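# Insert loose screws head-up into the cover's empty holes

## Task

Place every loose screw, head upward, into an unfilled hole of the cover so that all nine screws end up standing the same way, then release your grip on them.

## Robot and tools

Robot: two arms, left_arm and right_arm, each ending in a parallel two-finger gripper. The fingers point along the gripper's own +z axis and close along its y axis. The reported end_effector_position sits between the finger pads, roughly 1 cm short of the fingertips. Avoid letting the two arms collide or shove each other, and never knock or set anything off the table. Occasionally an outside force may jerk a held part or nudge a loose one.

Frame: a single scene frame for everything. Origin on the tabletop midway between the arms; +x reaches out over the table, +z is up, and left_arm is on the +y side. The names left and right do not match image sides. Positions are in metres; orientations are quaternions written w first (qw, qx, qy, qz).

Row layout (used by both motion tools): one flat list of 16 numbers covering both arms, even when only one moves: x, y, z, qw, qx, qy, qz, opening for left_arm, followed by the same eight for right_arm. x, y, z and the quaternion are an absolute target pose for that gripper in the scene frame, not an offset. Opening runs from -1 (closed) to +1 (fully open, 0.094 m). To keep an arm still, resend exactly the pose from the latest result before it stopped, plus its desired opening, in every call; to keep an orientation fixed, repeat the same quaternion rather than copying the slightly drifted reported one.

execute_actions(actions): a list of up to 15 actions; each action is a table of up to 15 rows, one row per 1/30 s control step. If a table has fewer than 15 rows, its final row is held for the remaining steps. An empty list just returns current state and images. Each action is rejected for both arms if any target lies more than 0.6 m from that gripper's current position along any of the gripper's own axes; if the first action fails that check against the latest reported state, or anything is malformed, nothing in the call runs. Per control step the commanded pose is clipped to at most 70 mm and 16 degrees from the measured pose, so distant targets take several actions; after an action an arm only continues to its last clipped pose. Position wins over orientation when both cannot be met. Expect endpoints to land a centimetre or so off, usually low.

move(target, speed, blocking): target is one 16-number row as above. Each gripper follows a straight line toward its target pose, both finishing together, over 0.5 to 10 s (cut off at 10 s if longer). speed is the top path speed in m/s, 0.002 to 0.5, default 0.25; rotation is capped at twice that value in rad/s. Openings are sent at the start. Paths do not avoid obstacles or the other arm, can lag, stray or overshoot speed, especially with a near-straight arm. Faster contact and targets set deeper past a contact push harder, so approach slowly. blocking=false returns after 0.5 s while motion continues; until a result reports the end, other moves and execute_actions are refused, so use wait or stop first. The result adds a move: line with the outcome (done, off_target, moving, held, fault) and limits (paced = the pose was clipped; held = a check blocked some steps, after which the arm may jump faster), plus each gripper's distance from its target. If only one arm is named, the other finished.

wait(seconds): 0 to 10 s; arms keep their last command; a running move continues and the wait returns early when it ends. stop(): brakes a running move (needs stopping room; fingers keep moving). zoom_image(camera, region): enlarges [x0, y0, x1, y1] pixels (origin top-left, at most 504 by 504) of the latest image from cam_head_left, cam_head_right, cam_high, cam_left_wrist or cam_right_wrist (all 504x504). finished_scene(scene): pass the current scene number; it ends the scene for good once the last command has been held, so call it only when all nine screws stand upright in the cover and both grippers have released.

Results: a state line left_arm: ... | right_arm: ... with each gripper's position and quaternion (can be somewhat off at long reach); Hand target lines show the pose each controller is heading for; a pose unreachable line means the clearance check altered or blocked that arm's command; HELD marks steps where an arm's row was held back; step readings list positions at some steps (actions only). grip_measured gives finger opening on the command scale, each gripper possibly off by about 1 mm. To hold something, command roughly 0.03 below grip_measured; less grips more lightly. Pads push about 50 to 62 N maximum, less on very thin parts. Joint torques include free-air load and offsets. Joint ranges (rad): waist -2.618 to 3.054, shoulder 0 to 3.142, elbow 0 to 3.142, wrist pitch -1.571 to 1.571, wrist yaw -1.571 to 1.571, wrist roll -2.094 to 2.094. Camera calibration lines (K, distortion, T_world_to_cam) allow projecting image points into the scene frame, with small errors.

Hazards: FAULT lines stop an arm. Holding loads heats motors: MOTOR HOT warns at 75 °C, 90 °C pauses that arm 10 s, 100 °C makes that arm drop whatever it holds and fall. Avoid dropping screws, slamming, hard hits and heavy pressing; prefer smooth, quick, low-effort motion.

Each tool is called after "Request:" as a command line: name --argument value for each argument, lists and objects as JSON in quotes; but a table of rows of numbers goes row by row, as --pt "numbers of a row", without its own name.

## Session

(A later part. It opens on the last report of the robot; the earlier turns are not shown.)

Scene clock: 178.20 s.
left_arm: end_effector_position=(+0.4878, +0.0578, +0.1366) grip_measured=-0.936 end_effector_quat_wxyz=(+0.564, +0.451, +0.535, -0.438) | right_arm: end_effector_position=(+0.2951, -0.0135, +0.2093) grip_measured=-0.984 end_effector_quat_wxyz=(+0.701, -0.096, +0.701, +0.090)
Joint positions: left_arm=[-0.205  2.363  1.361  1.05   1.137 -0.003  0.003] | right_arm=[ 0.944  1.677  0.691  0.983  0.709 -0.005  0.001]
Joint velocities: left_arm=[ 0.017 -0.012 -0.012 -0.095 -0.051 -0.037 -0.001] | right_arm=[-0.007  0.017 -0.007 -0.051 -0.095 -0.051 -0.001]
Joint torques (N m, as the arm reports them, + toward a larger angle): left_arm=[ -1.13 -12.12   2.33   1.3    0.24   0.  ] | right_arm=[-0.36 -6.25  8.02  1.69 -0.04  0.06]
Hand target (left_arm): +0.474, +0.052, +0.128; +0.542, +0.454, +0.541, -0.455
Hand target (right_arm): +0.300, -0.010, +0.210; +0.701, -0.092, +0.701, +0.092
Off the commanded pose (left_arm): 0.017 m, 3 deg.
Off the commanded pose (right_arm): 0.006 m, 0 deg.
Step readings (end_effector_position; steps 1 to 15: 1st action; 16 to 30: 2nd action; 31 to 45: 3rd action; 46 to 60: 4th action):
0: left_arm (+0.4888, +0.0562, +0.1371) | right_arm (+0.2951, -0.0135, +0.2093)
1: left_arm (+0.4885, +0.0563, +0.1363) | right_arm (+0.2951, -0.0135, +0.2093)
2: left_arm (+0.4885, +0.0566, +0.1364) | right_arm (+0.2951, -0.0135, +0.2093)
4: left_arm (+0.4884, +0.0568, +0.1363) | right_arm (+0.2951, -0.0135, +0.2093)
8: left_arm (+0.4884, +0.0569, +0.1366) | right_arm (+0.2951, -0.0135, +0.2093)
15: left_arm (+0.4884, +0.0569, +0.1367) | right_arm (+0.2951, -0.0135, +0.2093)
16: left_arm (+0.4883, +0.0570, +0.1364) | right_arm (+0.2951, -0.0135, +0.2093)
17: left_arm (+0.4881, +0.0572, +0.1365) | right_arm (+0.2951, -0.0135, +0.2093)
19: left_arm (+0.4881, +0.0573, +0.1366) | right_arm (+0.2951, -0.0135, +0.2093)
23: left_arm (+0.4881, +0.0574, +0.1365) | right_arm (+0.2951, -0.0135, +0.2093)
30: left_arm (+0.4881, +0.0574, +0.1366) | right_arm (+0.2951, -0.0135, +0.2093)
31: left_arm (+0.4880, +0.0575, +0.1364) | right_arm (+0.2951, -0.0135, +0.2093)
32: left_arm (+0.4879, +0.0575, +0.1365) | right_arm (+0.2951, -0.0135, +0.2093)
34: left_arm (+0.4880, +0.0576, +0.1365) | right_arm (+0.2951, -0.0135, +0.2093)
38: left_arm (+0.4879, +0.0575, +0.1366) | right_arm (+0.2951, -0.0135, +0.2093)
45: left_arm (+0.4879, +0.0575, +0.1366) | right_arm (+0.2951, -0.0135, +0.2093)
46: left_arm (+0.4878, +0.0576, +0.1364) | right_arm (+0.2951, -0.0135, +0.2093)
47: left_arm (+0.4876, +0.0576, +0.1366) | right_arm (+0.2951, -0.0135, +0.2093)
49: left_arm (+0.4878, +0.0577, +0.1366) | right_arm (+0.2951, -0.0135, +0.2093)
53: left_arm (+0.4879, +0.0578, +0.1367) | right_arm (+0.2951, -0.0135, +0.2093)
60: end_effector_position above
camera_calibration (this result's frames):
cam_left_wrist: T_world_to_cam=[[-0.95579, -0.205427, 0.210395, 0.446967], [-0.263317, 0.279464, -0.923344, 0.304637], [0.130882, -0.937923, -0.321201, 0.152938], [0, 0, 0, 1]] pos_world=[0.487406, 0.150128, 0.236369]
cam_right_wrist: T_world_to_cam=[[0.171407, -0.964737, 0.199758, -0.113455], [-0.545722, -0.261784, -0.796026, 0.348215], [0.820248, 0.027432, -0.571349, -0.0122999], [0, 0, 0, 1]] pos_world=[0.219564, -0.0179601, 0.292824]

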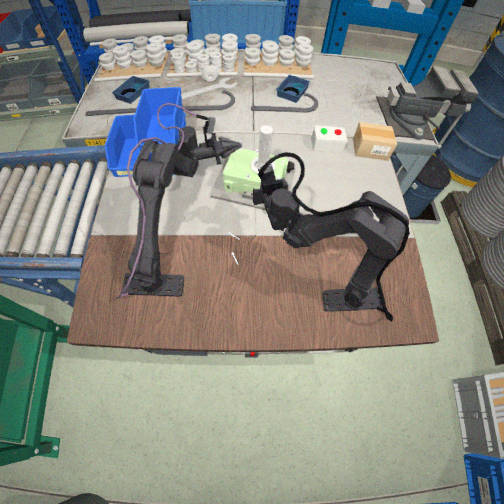

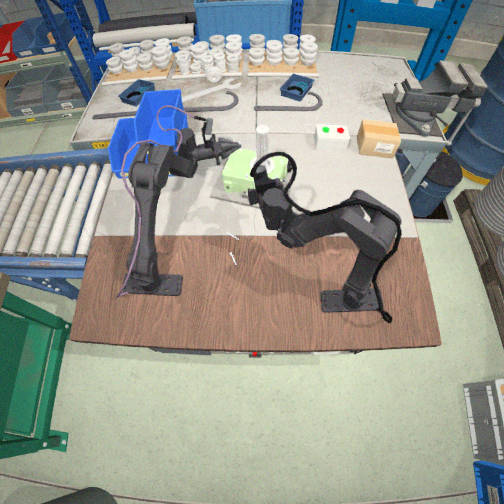

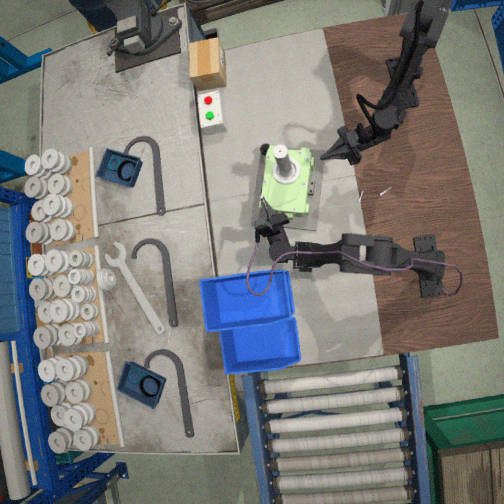

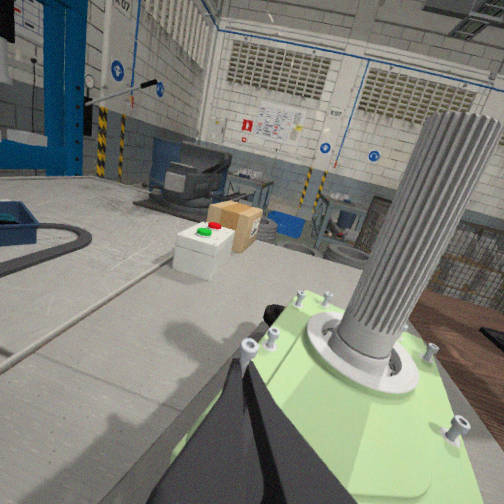

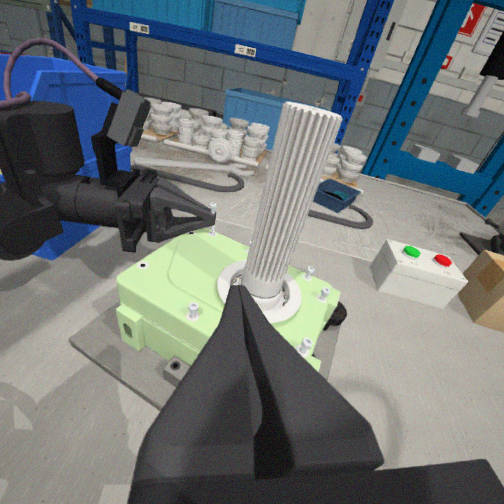

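Request:
execute_actions --actions '[[[0.488,0.0575,0.136,0.542,0.455,0.542,-0.455,-1,0.30,-0.01,0.21,0.701,-0.092,0.701,0.092,-1]],[[0.488,0.0575,0.136,0.542,0.455,0.542,-0.455,-0.91,0.30,-0.01,0.21,0.701,-0.092,0.701,0.092,-1]],[[0.488,0.0575,0.136,0.542,0.455,0.542,-0.455,-0.91,0.30,-0.01,0.21,0.701,-0.092,0.701,0.092,-1]]]'

Request:
zoom_image --camera "cam_right_wrist" --region '[150,170,270,290]'

Scene clock: 179.80 s.
left_arm: end_effector_position=(+0.4883, +0.0568, +0.1368) grip_measured=-0.905 end_effector_quat_wxyz=(+0.556, +0.452, +0.538, -0.444) | right_arm: end_effector_position=(+0.2951, -0.0135, +0.2093) grip_measured=-0.984 end_effector_quat_wxyz=(+0.701, -0.096, +0.701, +0.090)
Joint positions: left_arm=[-0.205  2.363  1.376  1.017  1.149 -0.003  0.004] | right_arm=[ 0.944  1.677  0.691  0.983  0.709 -0.005  0.001]
Joint velocities: left_arm=[-0.007 -0.007 -0.002 -0.081 -0.066 -0.066  0.001] | right_arm=[-0.002 -0.002  0.002  0.022 -0.007 -0.022 -0.   ]
Joint torques (N m, as the arm reports them, + toward a larger angle): left_arm=[  0.44 -11.21   6.3    1.11   0.31  -0.04] | right_arm=[-0.35 -6.22  8.01  1.69 -0.02  0.05]
Hand target (left_arm): +0.488, +0.058, +0.136; +0.542, +0.454, +0.541, -0.455
Hand target (right_arm): +0.300, -0.010, +0.210; +0.701, -0.092, +0.701, +0.092
Off the commanded pose (left_arm): 0.001 m, 2 deg.
Off the commanded pose (right_arm): 0.006 m, 0 deg.
Step readings (end_effector_position; steps 1 to 15: 1st action; 16 to 30: 2nd action; 31 to 45: 3rd action):
0: left_arm (+0.4878, +0.0578, +0.1366) | right_arm (+0.2951, -0.0135, +0.2093)
1: left_arm (+0.4880, +0.0576, +0.1372) | right_arm (+0.2951, -0.0135, +0.2093)
2: left_arm (+0.4881, +0.0574, +0.1372) | right_arm (+0.2951, -0.0135, +0.2093)
4: left_arm (+0.4883, +0.0571, +0.1372) | right_arm (+0.2951, -0.0135, +0.2093)
8: left_arm (+0.4883, +0.0569, +0.1368) | right_arm (+0.2951, -0.0135, +0.2093)
15: left_arm (+0.4883, +0.0568, +0.1368) | right_arm (+0.2951, -0.0135, +0.2093)
16: left_arm (+0.4883, +0.0568, +0.1368) | right_arm (+0.2951, -0.0135, +0.2093)
17: left_arm (+0.4883, +0.0568, +0.1368) | right_arm (+0.2951, -0.0135, +0.2093)
19: left_arm (+0.4883, +0.0568, +0.1368) | right_arm (+0.2951, -0.0135, +0.2093)
23: left_arm (+0.4883, +0.0568, +0.1368) | right_arm (+0.2951, -0.0135, +0.2093)
30: left_arm (+0.4883, +0.0568, +0.1368) | right_arm (+0.2951, -0.0135, +0.2093)
31: left_arm (+0.4883, +0.0568, +0.1368) | right_arm (+0.2951, -0.0135, +0.2093)
32: left_arm (+0.4883, +0.0568, +0.1368) | right_arm (+0.2951, -0.0135, +0.2093)
34: left_arm (+0.4883, +0.0568, +0.1368) | right_arm (+0.2951, -0.0135, +0.2093)
38: left_arm (+0.4883, +0.0568, +0.1368) | right_arm (+0.2951, -0.0135, +0.2093)
45: end_effector_position above
camera_calibration (this result's frames):
cam_left_wrist: T_world_to_cam=[[-0.954596, -0.194362, 0.225766, 0.443841], [-0.275407, 0.286867, -0.917528, 0.309923], [0.113568, -0.938046, -0.327371, 0.161248], [0, 0, 0, 1]] pos_world=[0.490731, 0.148617, 0.236947]
cam_right_wrist: T_world_to_cam=[[0.171407, -0.964737, 0.199758, -0.113455], [-0.545722, -0.261784, -0.796026, 0.348215], [0.820248, 0.027432, -0.571349, -0.0122999], [0, 0, 0, 1]] pos_world=[0.219564, -0.0179601, 0.292824]

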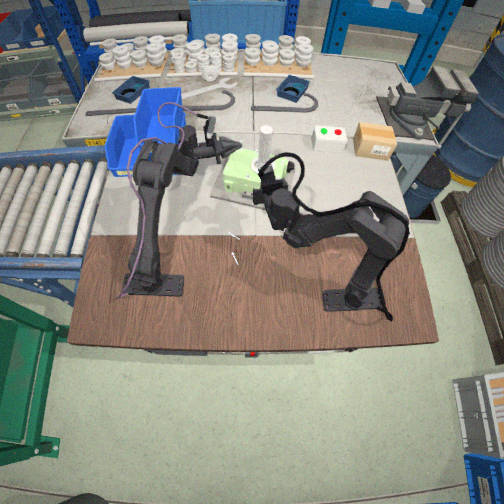

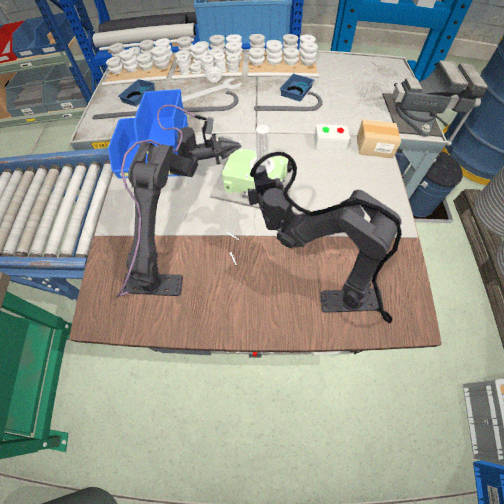

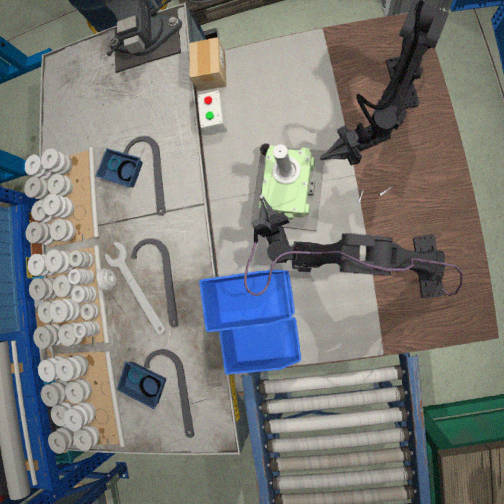

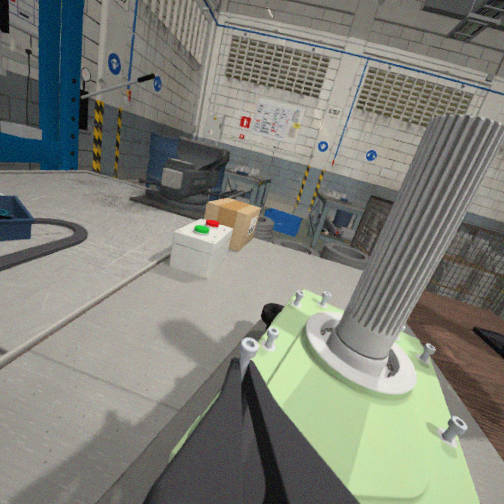

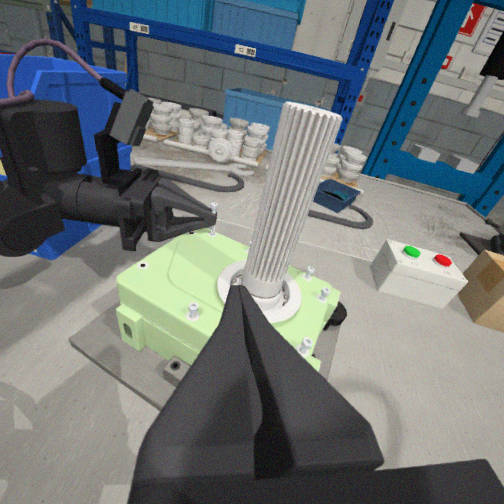

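Region (150, 170, 270, 290) of cam_right_wrist's 504x504 image, scaled by 4.200, with more detail than that image has.

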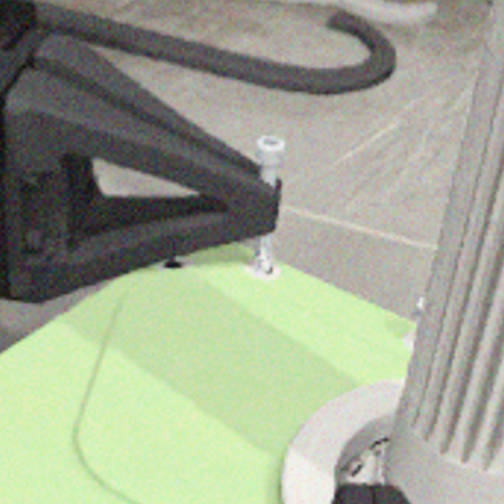

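Request:
execute_actions --actions '[[[0.494,0.0575,0.136,0.542,0.455,0.542,-0.455,-0.91,0.30,-0.01,0.21,0.701,-0.092,0.701,0.092,-1]],[[0.482,0.0575,0.136,0.542,0.455,0.542,-0.455,-0.91,0.30,-0.01,0.21,0.701,-0.092,0.701,0.092,-1]],[[0.488,0.050,0.136,0.542,0.455,0.542,-0.455,-0.91,0.30,-0.01,0.21,0.701,-0.092,0.701,0.092,-1]]]'

Request:
zoom_image --camera "cam_right_wrist" --region '[150,170,270,290]'

Scene clock: 181.47 s.
left_arm: end_effector_position=(+0.4873, +0.0559, +0.1375) grip_measured=-0.905 end_effector_quat_wxyz=(+0.550, +0.455, +0.537, -0.450) | right_arm: end_effector_position=(+0.2951, -0.0135, +0.2093) grip_measured=-0.984 end_effector_quat_wxyz=(+0.701, -0.096, +0.701, +0.090)
Joint positions: left_arm=[-0.205  2.364  1.387  0.999  1.166 -0.003  0.004] | right_arm=[ 0.944  1.677  0.691  0.983  0.709 -0.005  0.001]
Joint velocities: left_arm=[ 0.002 -0.007  0.002  0.007  0.007 -0.037  0.   ] | right_arm=[ 0.007  0.002  0.012 -0.037 -0.051 -0.037 -0.   ]
Joint torques (N m, as the arm reports them, + toward a larger angle): left_arm=[ -0.96 -11.05   6.22   1.19  -0.06  -0.01] | right_arm=[-0.32 -6.24  8.04  1.69 -0.03  0.06]
Hand target (left_arm): +0.488, +0.050, +0.136; +0.542, +0.454, +0.541, -0.455
Hand target (right_arm): +0.300, -0.010, +0.210; +0.701, -0.092, +0.701, +0.092
Off the commanded pose (left_arm): 0.006 m, 1 deg.
Off the commanded pose (right_arm): 0.006 m, 0 deg.
Step readings (end_effector_position; steps 1 to 15: 1st action; 16 to 30: 2nd action; 31 to 45: 3rd action):
0: left_arm (+0.4883, +0.0568, +0.1368) | right_arm (+0.2951, -0.0135, +0.2093)
1: left_arm (+0.4887, +0.0567, +0.1375) | right_arm (+0.2951, -0.0135, +0.2093)
2: left_arm (+0.4894, +0.0563, +0.1378) | right_arm (+0.2951, -0.0135, +0.2093)
4: left_arm (+0.4899, +0.0557, +0.1380) | right_arm (+0.2951, -0.0135, +0.2093)
8: left_arm (+0.4900, +0.0554, +0.1379) | right_arm (+0.2951, -0.0135, +0.2093)
15: left_arm (+0.4901, +0.0553, +0.1378) | right_arm (+0.2951, -0.0135, +0.2093)
16: left_arm (+0.4897, +0.0554, +0.1374) | right_arm (+0.2951, -0.0135, +0.2093)
17: left_arm (+0.4888, +0.0556, +0.1373) | right_arm (+0.2951, -0.0135, +0.2093)
19: left_arm (+0.4878, +0.0558, +0.1375) | right_arm (+0.2951, -0.0135, +0.2093)
23: left_arm (+0.4874, +0.0559, +0.1374) | right_arm (+0.2951, -0.0135, +0.2093)
30: left_arm (+0.4873, +0.0559, +0.1375) | right_arm (+0.2951, -0.0135, +0.2093)
31: left_arm (+0.4873, +0.0559, +0.1375) | right_arm (+0.2951, -0.0135, +0.2093)
32: left_arm (+0.4873, +0.0559, +0.1375) | right_arm (+0.2951, -0.0135, +0.2093)
34: left_arm (+0.4873, +0.0559, +0.1375) | right_arm (+0.2951, -0.0135, +0.2093)
38: left_arm (+0.4873, +0.0559, +0.1375) | right_arm (+0.2951, -0.0135, +0.2093)
45: end_effector_position above
camera_calibration (this result's frames):
cam_left_wrist: T_world_to_cam=[[-0.956131, -0.178798, 0.232043, 0.441609], [-0.276925, 0.29337, -0.915012, 0.310607], [0.0955277, -0.93913, -0.330014, 0.170035], [0, 0, 0, 1]] pos_world=[0.492008, 0.147521, 0.237851]
cam_right_wrist: T_world_to_cam=[[0.171407, -0.964737, 0.199758, -0.113455], [-0.545722, -0.261784, -0.796026, 0.348215], [0.820248, 0.027432, -0.571349, -0.0122999], [0, 0, 0, 1]] pos_world=[0.219564, -0.0179601, 0.292824]

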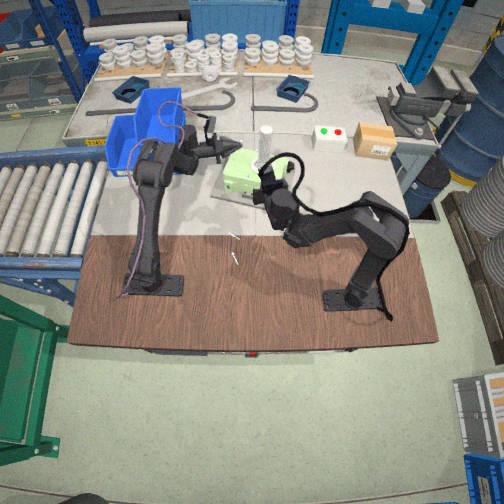

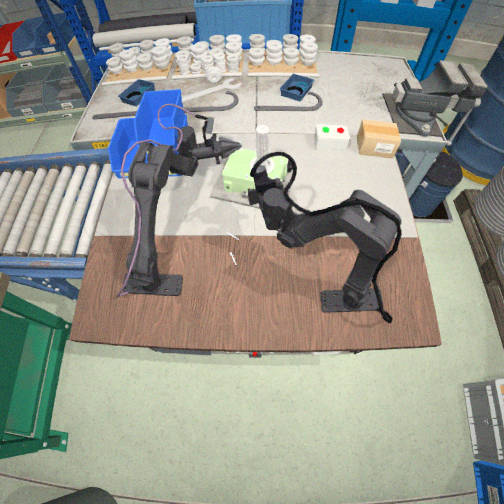

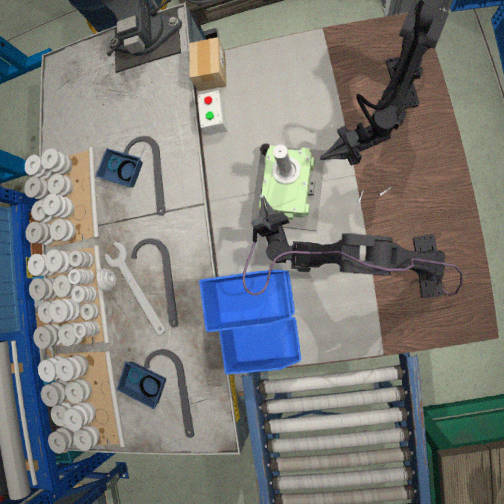

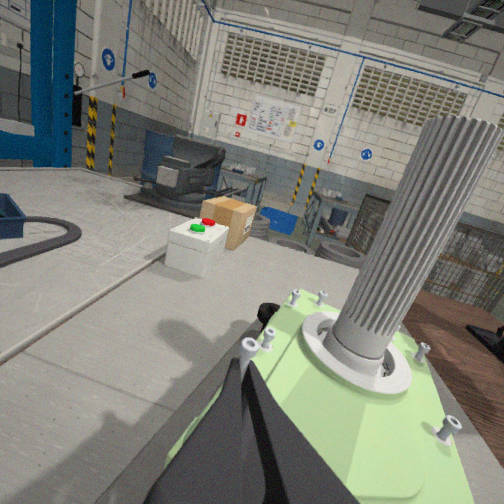

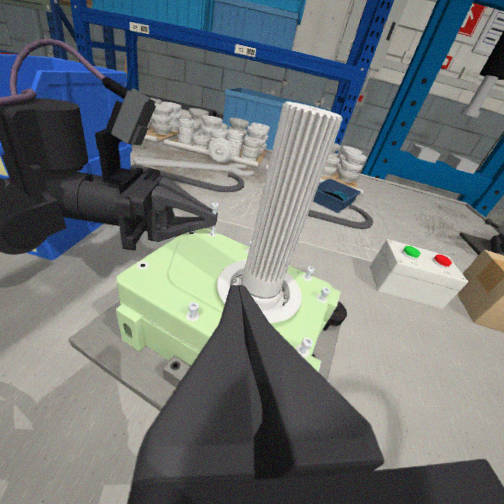

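Region (150, 170, 270, 290) of cam_right_wrist's 504x504 image, scaled by 4.200, with more detail than that image has.

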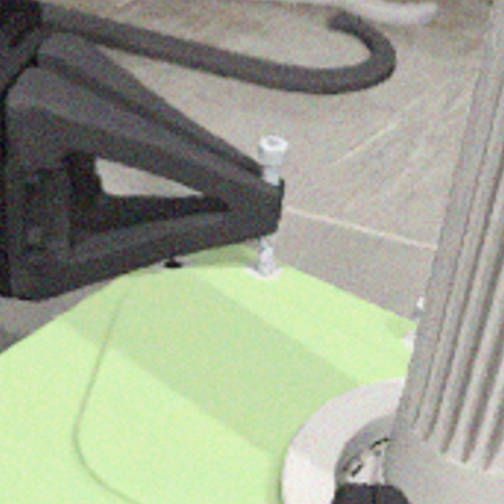

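Request:
execute_actions --actions '[[[0.4873,0.056,0.137,0.542,0.455,0.542,-0.455,-0.87,0.30,-0.01,0.21,0.701,-0.092,0.701,0.092,-1]],[[0.4873,0.056,0.137,0.542,0.455,0.542,-0.455,-0.87,0.30,-0.01,0.21,0.701,-0.092,0.701,0.092,-1]]]'

Request:
zoom_image --camera "cam_right_wrist" --region '[150,170,270,290]'

Scene clock: 182.60 s.
left_arm: end_effector_position=(+0.4873, +0.0559, +0.1372) grip_measured=-0.872 end_effector_quat_wxyz=(+0.549, +0.455, +0.537, -0.450) | right_arm: end_effector_position=(+0.2951, -0.0135, +0.2093) grip_measured=-0.984 end_effector_quat_wxyz=(+0.701, -0.096, +0.701, +0.090)
Joint positions: left_arm=[-0.205  2.364  1.387  0.997  1.166 -0.003  0.006] | right_arm=[ 0.944  1.677  0.691  0.983  0.709 -0.005  0.001]
Joint velocities: left_arm=[ 0.007  0.002  0.022  0.095  0.037 -0.037  0.   ] | right_arm=[ 0.007 -0.017  0.002  0.007 -0.051 -0.037 -0.001]
Joint torques (N m, as the arm reports them, + toward a larger angle): left_arm=[  0.11 -11.63   5.43   1.24   0.08  -0.01] | right_arm=[-0.36 -6.24  8.03  1.69 -0.03  0.05]
Hand target (left_arm): +0.487, +0.056, +0.137; +0.542, +0.454, +0.541, -0.455
Hand target (right_arm): +0.300, -0.010, +0.210; +0.701, -0.092, +0.701, +0.092
Off the commanded pose (left_arm): 0.000 m, 1 deg.
Off the commanded pose (right_arm): 0.006 m, 0 deg.
Step readings (end_effector_position; steps 1 to 15: 1st action; 16 to 30: 2nd action):
0: left_arm (+0.4873, +0.0559, +0.1375) | right_arm (+0.2951, -0.0135, +0.2093)
1: left_arm (+0.4873, +0.0559, +0.1375) | right_arm (+0.2951, -0.0135, +0.2093)
2: left_arm (+0.4873, +0.0559, +0.1374) | right_arm (+0.2951, -0.0135, +0.2093)
4: left_arm (+0.4873, +0.0559, +0.1373) | right_arm (+0.2951, -0.0135, +0.2093)
8: left_arm (+0.4873, +0.0559, +0.1372) | right_arm (+0.2951, -0.0135, +0.2093)
15: left_arm (+0.4873, +0.0559, +0.1372) | right_arm (+0.2951, -0.0135, +0.2093)
16: left_arm (+0.4873, +0.0559, +0.1372) | right_arm (+0.2951, -0.0135, +0.2093)
17: left_arm (+0.4873, +0.0559, +0.1372) | right_arm (+0.2951, -0.0135, +0.2093)
19: left_arm (+0.4873, +0.0559, +0.1372) | right_arm (+0.2951, -0.0135, +0.2093)
23: left_arm (+0.4873, +0.0559, +0.1372) | right_arm (+0.2951, -0.0135, +0.2093)
30: end_effector_position above
camera_calibration (this result's frames):
cam_left_wrist: T_world_to_cam=[[-0.955698, -0.178896, 0.233746, 0.441237], [-0.278626, 0.293756, -0.914371, 0.311083], [0.0949133, -0.938991, -0.330587, 0.170315], [0, 0, 0, 1]] pos_world=[0.4922, 0.147477, 0.237612]
cam_right_wrist: T_world_to_cam=[[0.171407, -0.964737, 0.199758, -0.113455], [-0.545722, -0.261784, -0.796026, 0.348215], [0.820248, 0.027432, -0.571349, -0.0122999], [0, 0, 0, 1]] pos_world=[0.219564, -0.0179601, 0.292824]

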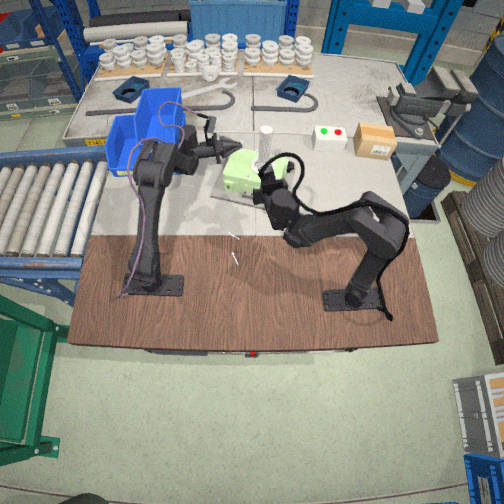

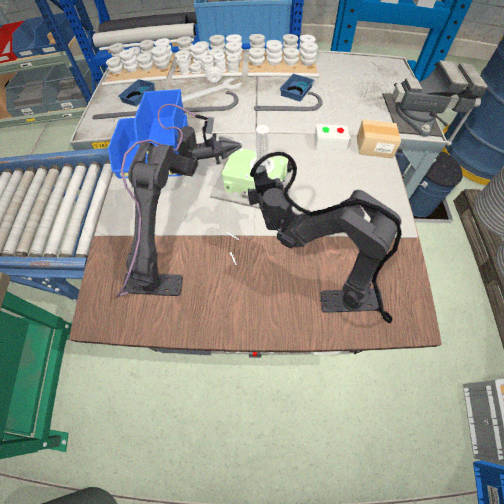

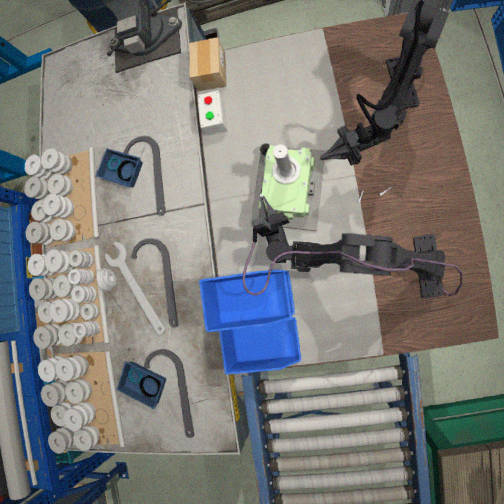

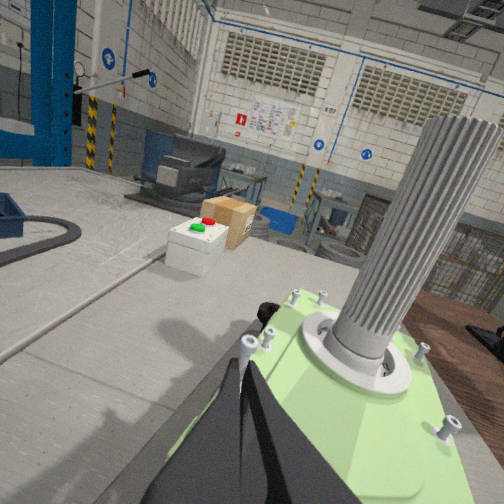

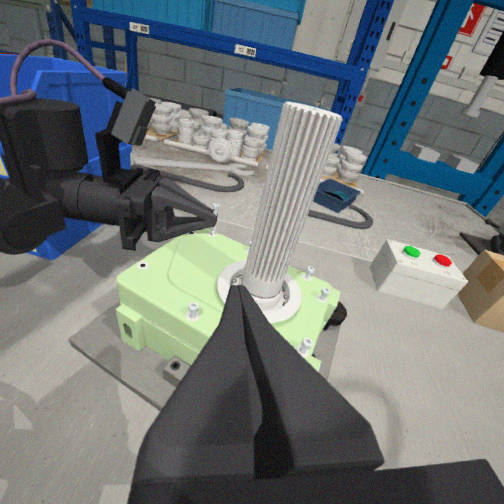

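Region (150, 170, 270, 290) of cam_right_wrist's 504x504 image, scaled by 4.200, with more detail than that image has.

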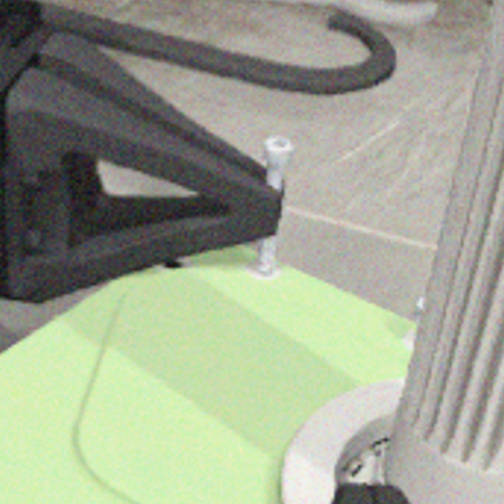

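Request:
execute_actions --actions '[[[0.4873,0.056,0.137,0.542,0.455,0.542,-0.455,-1,0.30,-0.01,0.21,0.701,-0.092,0.701,0.092,-1]],[[0.493,0.057,0.132,0.542,0.455,0.542,-0.455,-1,0.30,-0.01,0.21,0.701,-0.092,0.701,0.092,-1]],[[0.495,0.057,0.130,0.542,0.455,0.542,-0.455,-1,0.30,-0.01,0.21,0.701,-0.092,0.701,0.092,-1]],[[0.497,0.057,0.130,0.542,0.455,0.542,-0.455,-1,0.30,-0.01,0.21,0.701,-0.092,0.701,0.092,-1]]]'

Request:
zoom_image --camera "cam_right_wrist" --region '[150,170,270,290]'

Scene clock: 184.77 s.
left_arm: end_effector_position=(+0.4894, +0.0548, +0.1373) grip_measured=-0.938 end_effector_quat_wxyz=(+0.549, +0.459, +0.533, -0.451) | right_arm: end_effector_position=(+0.2951, -0.0135, +0.2093) grip_measured=-0.984 end_effector_quat_wxyz=(+0.701, -0.096, +0.701, +0.090)
Joint positions: left_arm=[-0.205  2.378  1.41   0.997  1.176 -0.003  0.003] | right_arm=[ 0.944  1.677  0.691  0.983  0.709 -0.005  0.001]
Joint velocities: left_arm=[-0.002  0.012  0.002 -0.037 -0.022  0.037 -0.   ] | right_arm=[-0.012  0.007 -0.007 -0.037  0.037  0.066 -0.002]
Joint torques (N m, as the arm reports them, + toward a larger angle): left_arm=[ 0.7  -9.6   7.47  1.17  0.03 -0.02] | right_arm=[-0.36 -6.24  8.05  1.69 -0.03  0.06]
Hand target (left_arm): +0.497, +0.057, +0.130; +0.542, +0.454, +0.541, -0.455
Hand target (right_arm): +0.300, -0.010, +0.210; +0.701, -0.092, +0.701, +0.092
Off the commanded pose (left_arm): 0.011 m, 1 deg.
Off the commanded pose (right_arm): 0.006 m, 0 deg.
Step readings (end_effector_position; steps 1 to 15: 1st action; 16 to 30: 2nd action; 31 to 45: 3rd action; 46 to 60: 4th action):
0: left_arm (+0.4873, +0.0559, +0.1372) | right_arm (+0.2951, -0.0135, +0.2093)
1: left_arm (+0.4873, +0.0559, +0.1372) | right_arm (+0.2951, -0.0135, +0.2093)
2: left_arm (+0.4873, +0.0559, +0.1372) | right_arm (+0.2951, -0.0135, +0.2093)
4: left_arm (+0.4873, +0.0559, +0.1372) | right_arm (+0.2951, -0.0135, +0.2093)
8: left_arm (+0.4873, +0.0559, +0.1372) | right_arm (+0.2951, -0.0135, +0.2093)
15: left_arm (+0.4873, +0.0559, +0.1372) | right_arm (+0.2951, -0.0135, +0.2093)
16: left_arm (+0.4875, +0.0559, +0.1373) | right_arm (+0.2951, -0.0135, +0.2093)
17: left_arm (+0.4879, +0.0557, +0.1374) | right_arm (+0.2951, -0.0135, +0.2093)
19: left_arm (+0.4882, +0.0554, +0.1373) | right_arm (+0.2951, -0.0135, +0.2093)
23: left_arm (+0.4882, +0.0553, +0.1373) | right_arm (+0.2951, -0.0135, +0.2093)
30: left_arm (+0.4883, +0.0553, +0.1374) | right_arm (+0.2951, -0.0135, +0.2093)
31: left_arm (+0.4883, +0.0553, +0.1372) | right_arm (+0.2951, -0.0135, +0.2093)
32: left_arm (+0.4888, +0.0551, +0.1373) | right_arm (+0.2951, -0.0135, +0.2093)
34: left_arm (+0.4893, +0.0548, +0.1372) | right_arm (+0.2951, -0.0135, +0.2093)
38: left_arm (+0.4894, +0.0548, +0.1373) | right_arm (+0.2951, -0.0135, +0.2093)
45: left_arm (+0.4894, +0.0548, +0.1373) | right_arm (+0.2951, -0.0135, +0.2093)
46: left_arm (+0.4894, +0.0548, +0.1373) | right_arm (+0.2951, -0.0135, +0.2093)
47: left_arm (+0.4894, +0.0548, +0.1373) | right_arm (+0.2951, -0.0135, +0.2093)
49: left_arm (+0.4894, +0.0548, +0.1373) | right_arm (+0.2951, -0.0135, +0.2093)
53: left_arm (+0.4894, +0.0548, +0.1373) | right_arm (+0.2951, -0.0135, +0.2093)
60: end_effector_position above
camera_calibration (this result's frames):
cam_left_wrist: T_world_to_cam=[[-0.959168, -0.169412, 0.226486, 0.445242], [-0.268619, 0.294949, -0.916978, 0.307467], [0.0885454, -0.940375, -0.328413, 0.171929], [0, 0, 0, 1]] pos_world=[0.49443, 0.14642, 0.237564]
cam_right_wrist: T_world_to_cam=[[0.171407, -0.964737, 0.199758, -0.113455], [-0.545722, -0.261784, -0.796026, 0.348215], [0.820248, 0.027432, -0.571349, -0.0122999], [0, 0, 0, 1]] pos_world=[0.219564, -0.0179601, 0.292824]

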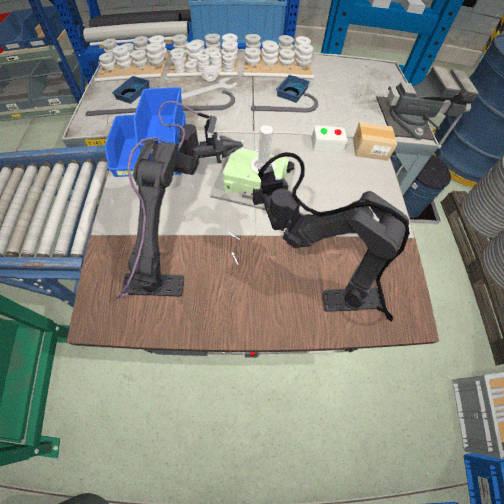

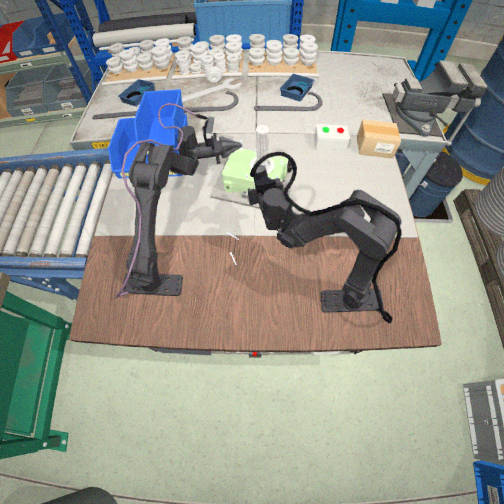

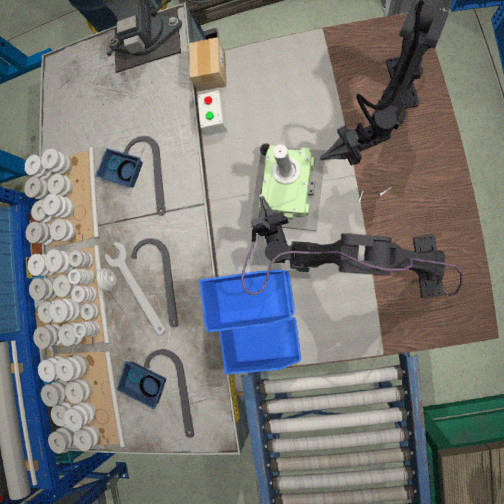

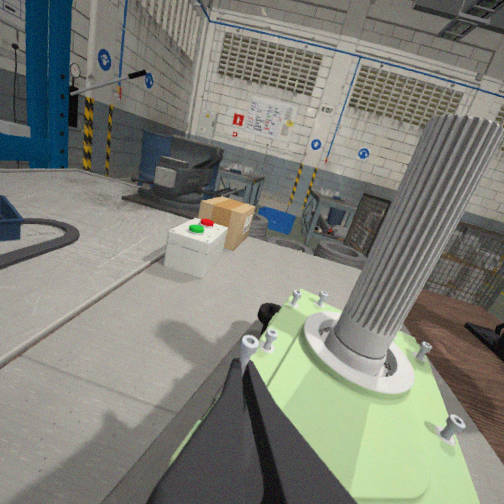

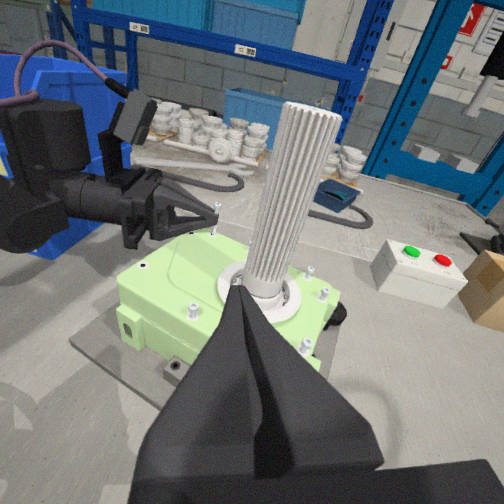

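Region (150, 170, 270, 290) of cam_right_wrist's 504x504 image, scaled by 4.200, with more detail than that image has.

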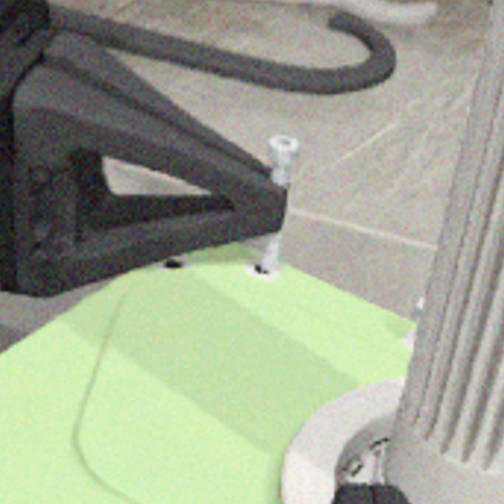

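Now needs +y ~2 mm.

Request:
execute_actions --actions '[[[0.490,0.062,0.130,0.542,0.455,0.542,-0.455,-1,0.30,-0.01,0.21,0.701,-0.092,0.701,0.092,-1]],[[0.490,0.064,0.130,0.542,0.455,0.542,-0.455,-1,0.30,-0.01,0.21,0.701,-0.092,0.701,0.092,-1]],[[0.490,0.066,0.130,0.542,0.455,0.542,-0.455,-1,0.30,-0.01,0.21,0.701,-0.092,0.701,0.092,-1]]]'

Request:
zoom_image --camera "cam_right_wrist" --region '[150,170,270,290]'

Scene clock: 186.37 s.
left_arm: end_effector_position=(+0.4892, +0.0572, +0.1372) grip_measured=-0.938 end_effector_quat_wxyz=(+0.548, +0.460, +0.532, -0.453) | right_arm: end_effector_position=(+0.2951, -0.0135, +0.2093) grip_measured=-0.984 end_effector_quat_wxyz=(+0.701, -0.096, +0.701, +0.090)
Joint positions: left_arm=[-0.199  2.378  1.41   0.997  1.186 -0.003  0.003] | right_arm=[ 0.944  1.677  0.691  0.983  0.709 -0.005  0.001]
Joint velocities: left_arm=[ 0.007  0.007 -0.002 -0.037 -0.022 -0.081  0.001] | right_arm=[-0.002 -0.022  0.002 -0.022 -0.081  0.007 -0.   ]
Joint torques (N m, as the arm reports them, + toward a larger angle): left_arm=[  1.53 -11.31   3.97   1.39   0.1    0.  ] | right_arm=[-0.33 -6.23  8.01  1.69 -0.02  0.05]
Hand target (left_arm): +0.490, +0.066, +0.130; +0.542, +0.454, +0.542, -0.455
Hand target (right_arm): +0.300, -0.010, +0.210; +0.701, -0.092, +0.701, +0.092
Off the commanded pose (left_arm): 0.011 m, 2 deg.
Off the commanded pose (right_arm): 0.006 m, 0 deg.
Step readings (end_effector_position; steps 1 to 15: 1st action; 16 to 30: 2nd action; 31 to 45: 3rd action):
0: left_arm (+0.4894, +0.0548, +0.1373) | right_arm (+0.2951, -0.0135, +0.2093)
1: left_arm (+0.4894, +0.0549, +0.1373) | right_arm (+0.2951, -0.0135, +0.2093)
2: left_arm (+0.4895, +0.0551, +0.1373) | right_arm (+0.2951, -0.0135, +0.2093)
4: left_arm (+0.4895, +0.0553, +0.1373) | right_arm (+0.2951, -0.0135, +0.2093)
8: left_arm (+0.4895, +0.0553, +0.1373) | right_arm (+0.2951, -0.0135, +0.2093)
15: left_arm (+0.4895, +0.0553, +0.1373) | right_arm (+0.2951, -0.0135, +0.2093)
16: left_arm (+0.4895, +0.0553, +0.1373) | right_arm (+0.2951, -0.0135, +0.2093)
17: left_arm (+0.4895, +0.0555, +0.1373) | right_arm (+0.2951, -0.0135, +0.2093)
19: left_arm (+0.4895, +0.0558, +0.1373) | right_arm (+0.2951, -0.0135, +0.2093)
23: left_arm (+0.4893, +0.0566, +0.1373) | right_arm (+0.2951, -0.0135, +0.2093)
30: left_arm (+0.4892, +0.0567, +0.1373) | right_arm (+0.2951, -0.0135, +0.2093)
31: left_arm (+0.4892, +0.0567, +0.1373) | right_arm (+0.2951, -0.0135, +0.2093)
32: left_arm (+0.4892, +0.0569, +0.1373) | right_arm (+0.2951, -0.0135, +0.2093)
34: left_arm (+0.4892, +0.0572, +0.1372) | right_arm (+0.2951, -0.0135, +0.2093)
38: left_arm (+0.4892, +0.0572, +0.1372) | right_arm (+0.2951, -0.0135, +0.2093)
45: end_effector_position above
camera_calibration (this result's frames):
cam_left_wrist: T_world_to_cam=[[-0.960011, -0.164725, 0.226373, 0.445554], [-0.267093, 0.296548, -0.916908, 0.305767], [0.0839069, -0.940704, -0.328686, 0.176589], [0, 0, 0, 1]] pos_world=[0.494588, 0.148837, 0.237541]
cam_right_wrist: T_world_to_cam=[[0.171407, -0.964737, 0.199758, -0.113455], [-0.545722, -0.261784, -0.796026, 0.348215], [0.820248, 0.027432, -0.571349, -0.0122999], [0, 0, 0, 1]] pos_world=[0.219564, -0.0179601, 0.292824]

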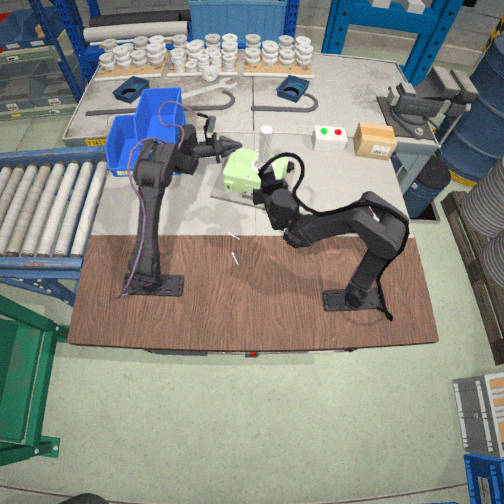

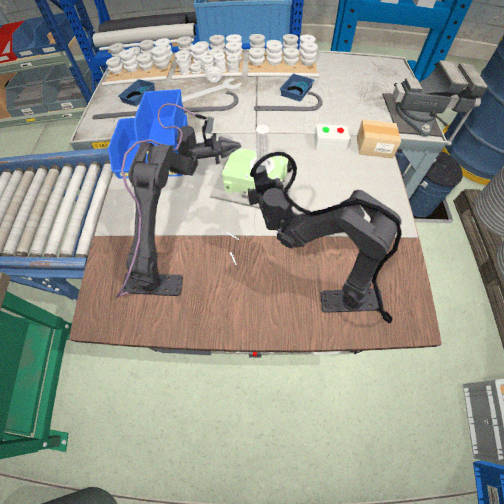

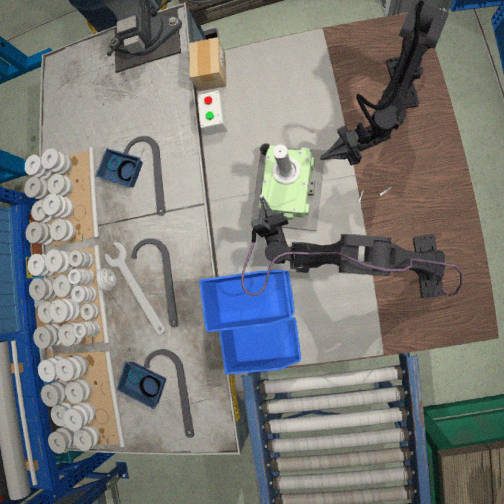

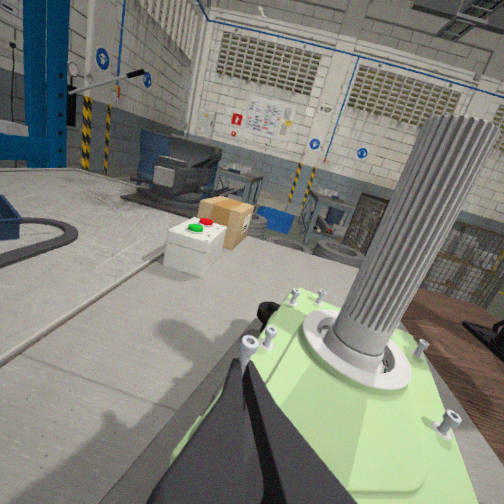

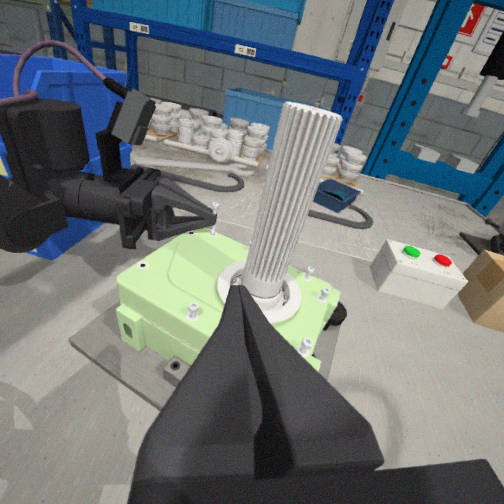

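Region (150, 170, 270, 290) of cam_right_wrist's 504x504 image, scaled by 4.200, with more detail than that image has.

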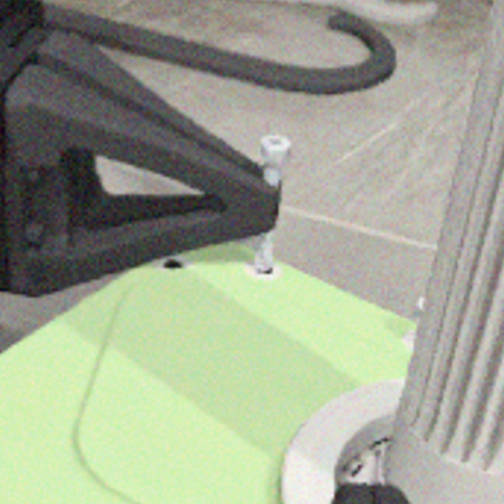

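Request:
execute_actions --actions '[[[0.484,0.056,0.124,0.542,0.455,0.542,-0.455,-1,0.30,-0.01,0.21,0.701,-0.092,0.701,0.092,-1]],[[0.482,0.056,0.124,0.542,0.455,0.542,-0.455,-1,0.30,-0.01,0.21,0.701,-0.092,0.701,0.092,-1]],[[0.480,0.056,0.124,0.542,0.455,0.542,-0.455,-1,0.30,-0.01,0.21,0.701,-0.092,0.701,0.092,-1]]]'

Request:
zoom_image --camera "cam_right_wrist" --region '[150,170,270,290]'

Scene clock: 188.00 s.
left_arm: end_effector_position=(+0.4879, +0.0580, +0.1367) grip_measured=-0.938 end_effector_quat_wxyz=(+0.562, +0.460, +0.527, -0.443) | right_arm: end_effector_position=(+0.2951, -0.0135, +0.2093) grip_measured=-0.984 end_effector_quat_wxyz=(+0.701, -0.096, +0.701, +0.090)
Joint positions: left_arm=[-0.201  2.378  1.384  1.052  1.165 -0.003  0.003] | right_arm=[ 0.944  1.677  0.691  0.983  0.709 -0.005  0.001]
Joint velocities: left_arm=[-0.012  0.007 -0.002 -0.007 -0.022  0.007 -0.001] | right_arm=[-0.002  0.002  0.012 -0.037  0.022 -0.007 -0.   ]
Joint torques (N m, as the arm reports them, + toward a larger angle): left_arm=[ -0.53 -11.59   2.57   1.22   0.03  -0.01] | right_arm=[-0.36 -6.23  8.02  1.69 -0.03  0.05]
Hand target (left_arm): +0.480, +0.056, +0.124; +0.542, +0.455, +0.541, -0.455
Hand target (right_arm): +0.300, -0.010, +0.210; +0.701, -0.092, +0.701, +0.092
Off the commanded pose (left_arm): 0.015 m, 3 deg.
Off the commanded pose (right_arm): 0.006 m, 0 deg.
Step readings (end_effector_position; steps 1 to 15: 1st action; 16 to 30: 2nd action; 31 to 45: 3rd action):
0: left_arm (+0.4892, +0.0572, +0.1372) | right_arm (+0.2951, -0.0135, +0.2093)
1: left_arm (+0.4889, +0.0573, +0.1368) | right_arm (+0.2951, -0.0135, +0.2093)
2: left_arm (+0.4888, +0.0575, +0.1367) | right_arm (+0.2951, -0.0135, +0.2093)
4: left_arm (+0.4887, +0.0575, +0.1369) | right_arm (+0.2951, -0.0135, +0.2093)
8: left_arm (+0.4886, +0.0575, +0.1369) | right_arm (+0.2951, -0.0135, +0.2093)
15: left_arm (+0.4886, +0.0576, +0.1369) | right_arm (+0.2951, -0.0135, +0.2093)
16: left_arm (+0.4885, +0.0577, +0.1366) | right_arm (+0.2951, -0.0135, +0.2093)
17: left_arm (+0.4884, +0.0578, +0.1365) | right_arm (+0.2951, -0.0135, +0.2093)
19: left_arm (+0.4883, +0.0576, +0.1366) | right_arm (+0.2951, -0.0135, +0.2093)
23: left_arm (+0.4882, +0.0575, +0.1367) | right_arm (+0.2951, -0.0135, +0.2093)
30: left_arm (+0.4882, +0.0575, +0.1366) | right_arm (+0.2951, -0.0135, +0.2093)
31: left_arm (+0.4881, +0.0576, +0.1363) | right_arm (+0.2951, -0.0135, +0.2093)
32: left_arm (+0.4881, +0.0577, +0.1364) | right_arm (+0.2951, -0.0135, +0.2093)
34: left_arm (+0.4880, +0.0578, +0.1365) | right_arm (+0.2951, -0.0135, +0.2093)
38: left_arm (+0.4879, +0.0579, +0.1366) | right_arm (+0.2951, -0.0135, +0.2093)
45: end_effector_position above
camera_calibration (this result's frames):
cam_left_wrist: T_world_to_cam=[[-0.962717, -0.181862, 0.200254, 0.450485], [-0.246497, 0.284862, -0.926333, 0.296582], [0.11142, -0.941159, -0.31907, 0.162477], [0, 0, 0, 1]] pos_world=[0.488693, 0.150358, 0.236364]
cam_right_wrist: T_world_to_cam=[[0.171407, -0.964737, 0.199758, -0.113455], [-0.545722, -0.261784, -0.796026, 0.348215], [0.820248, 0.027432, -0.571349, -0.0122999], [0, 0, 0, 1]] pos_world=[0.219564, -0.0179601, 0.292824]

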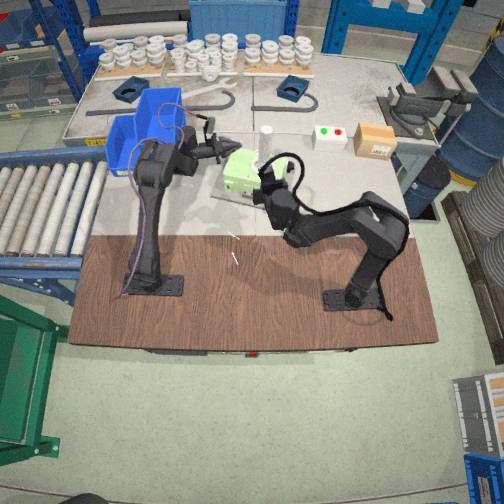

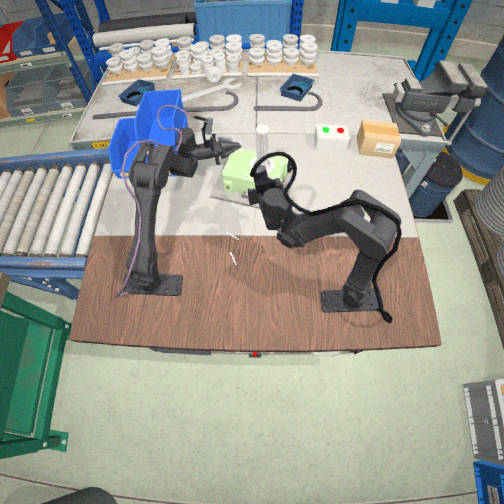

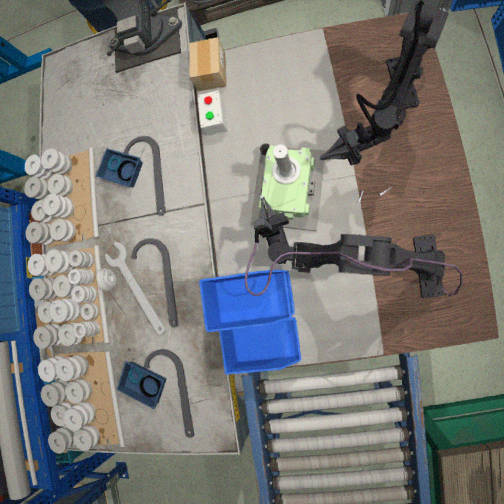

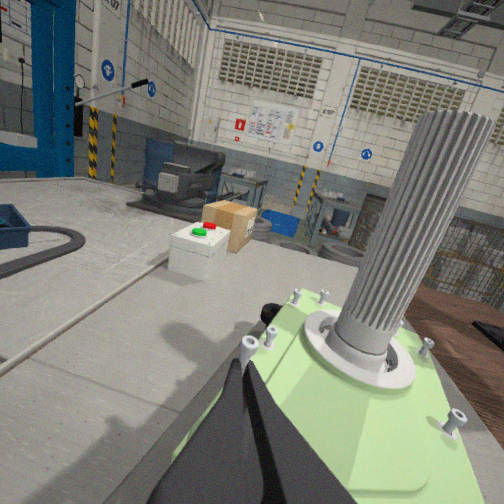

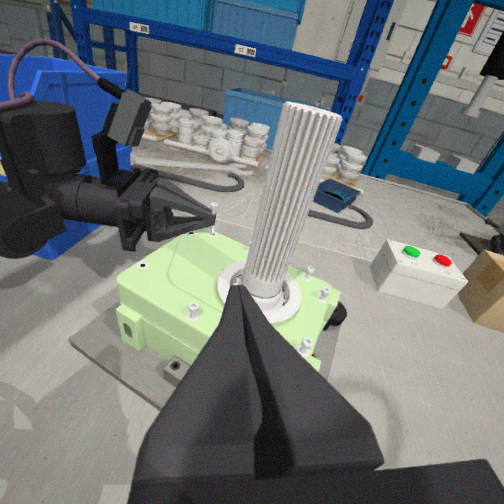

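Region (150, 170, 270, 290) of cam_right_wrist's 504x504 image, scaled by 4.200, with more detail than that image has.

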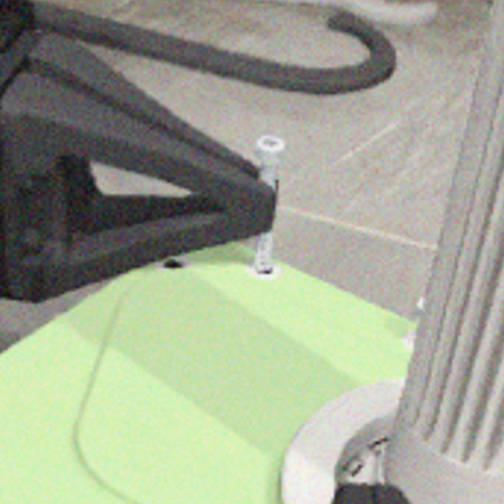

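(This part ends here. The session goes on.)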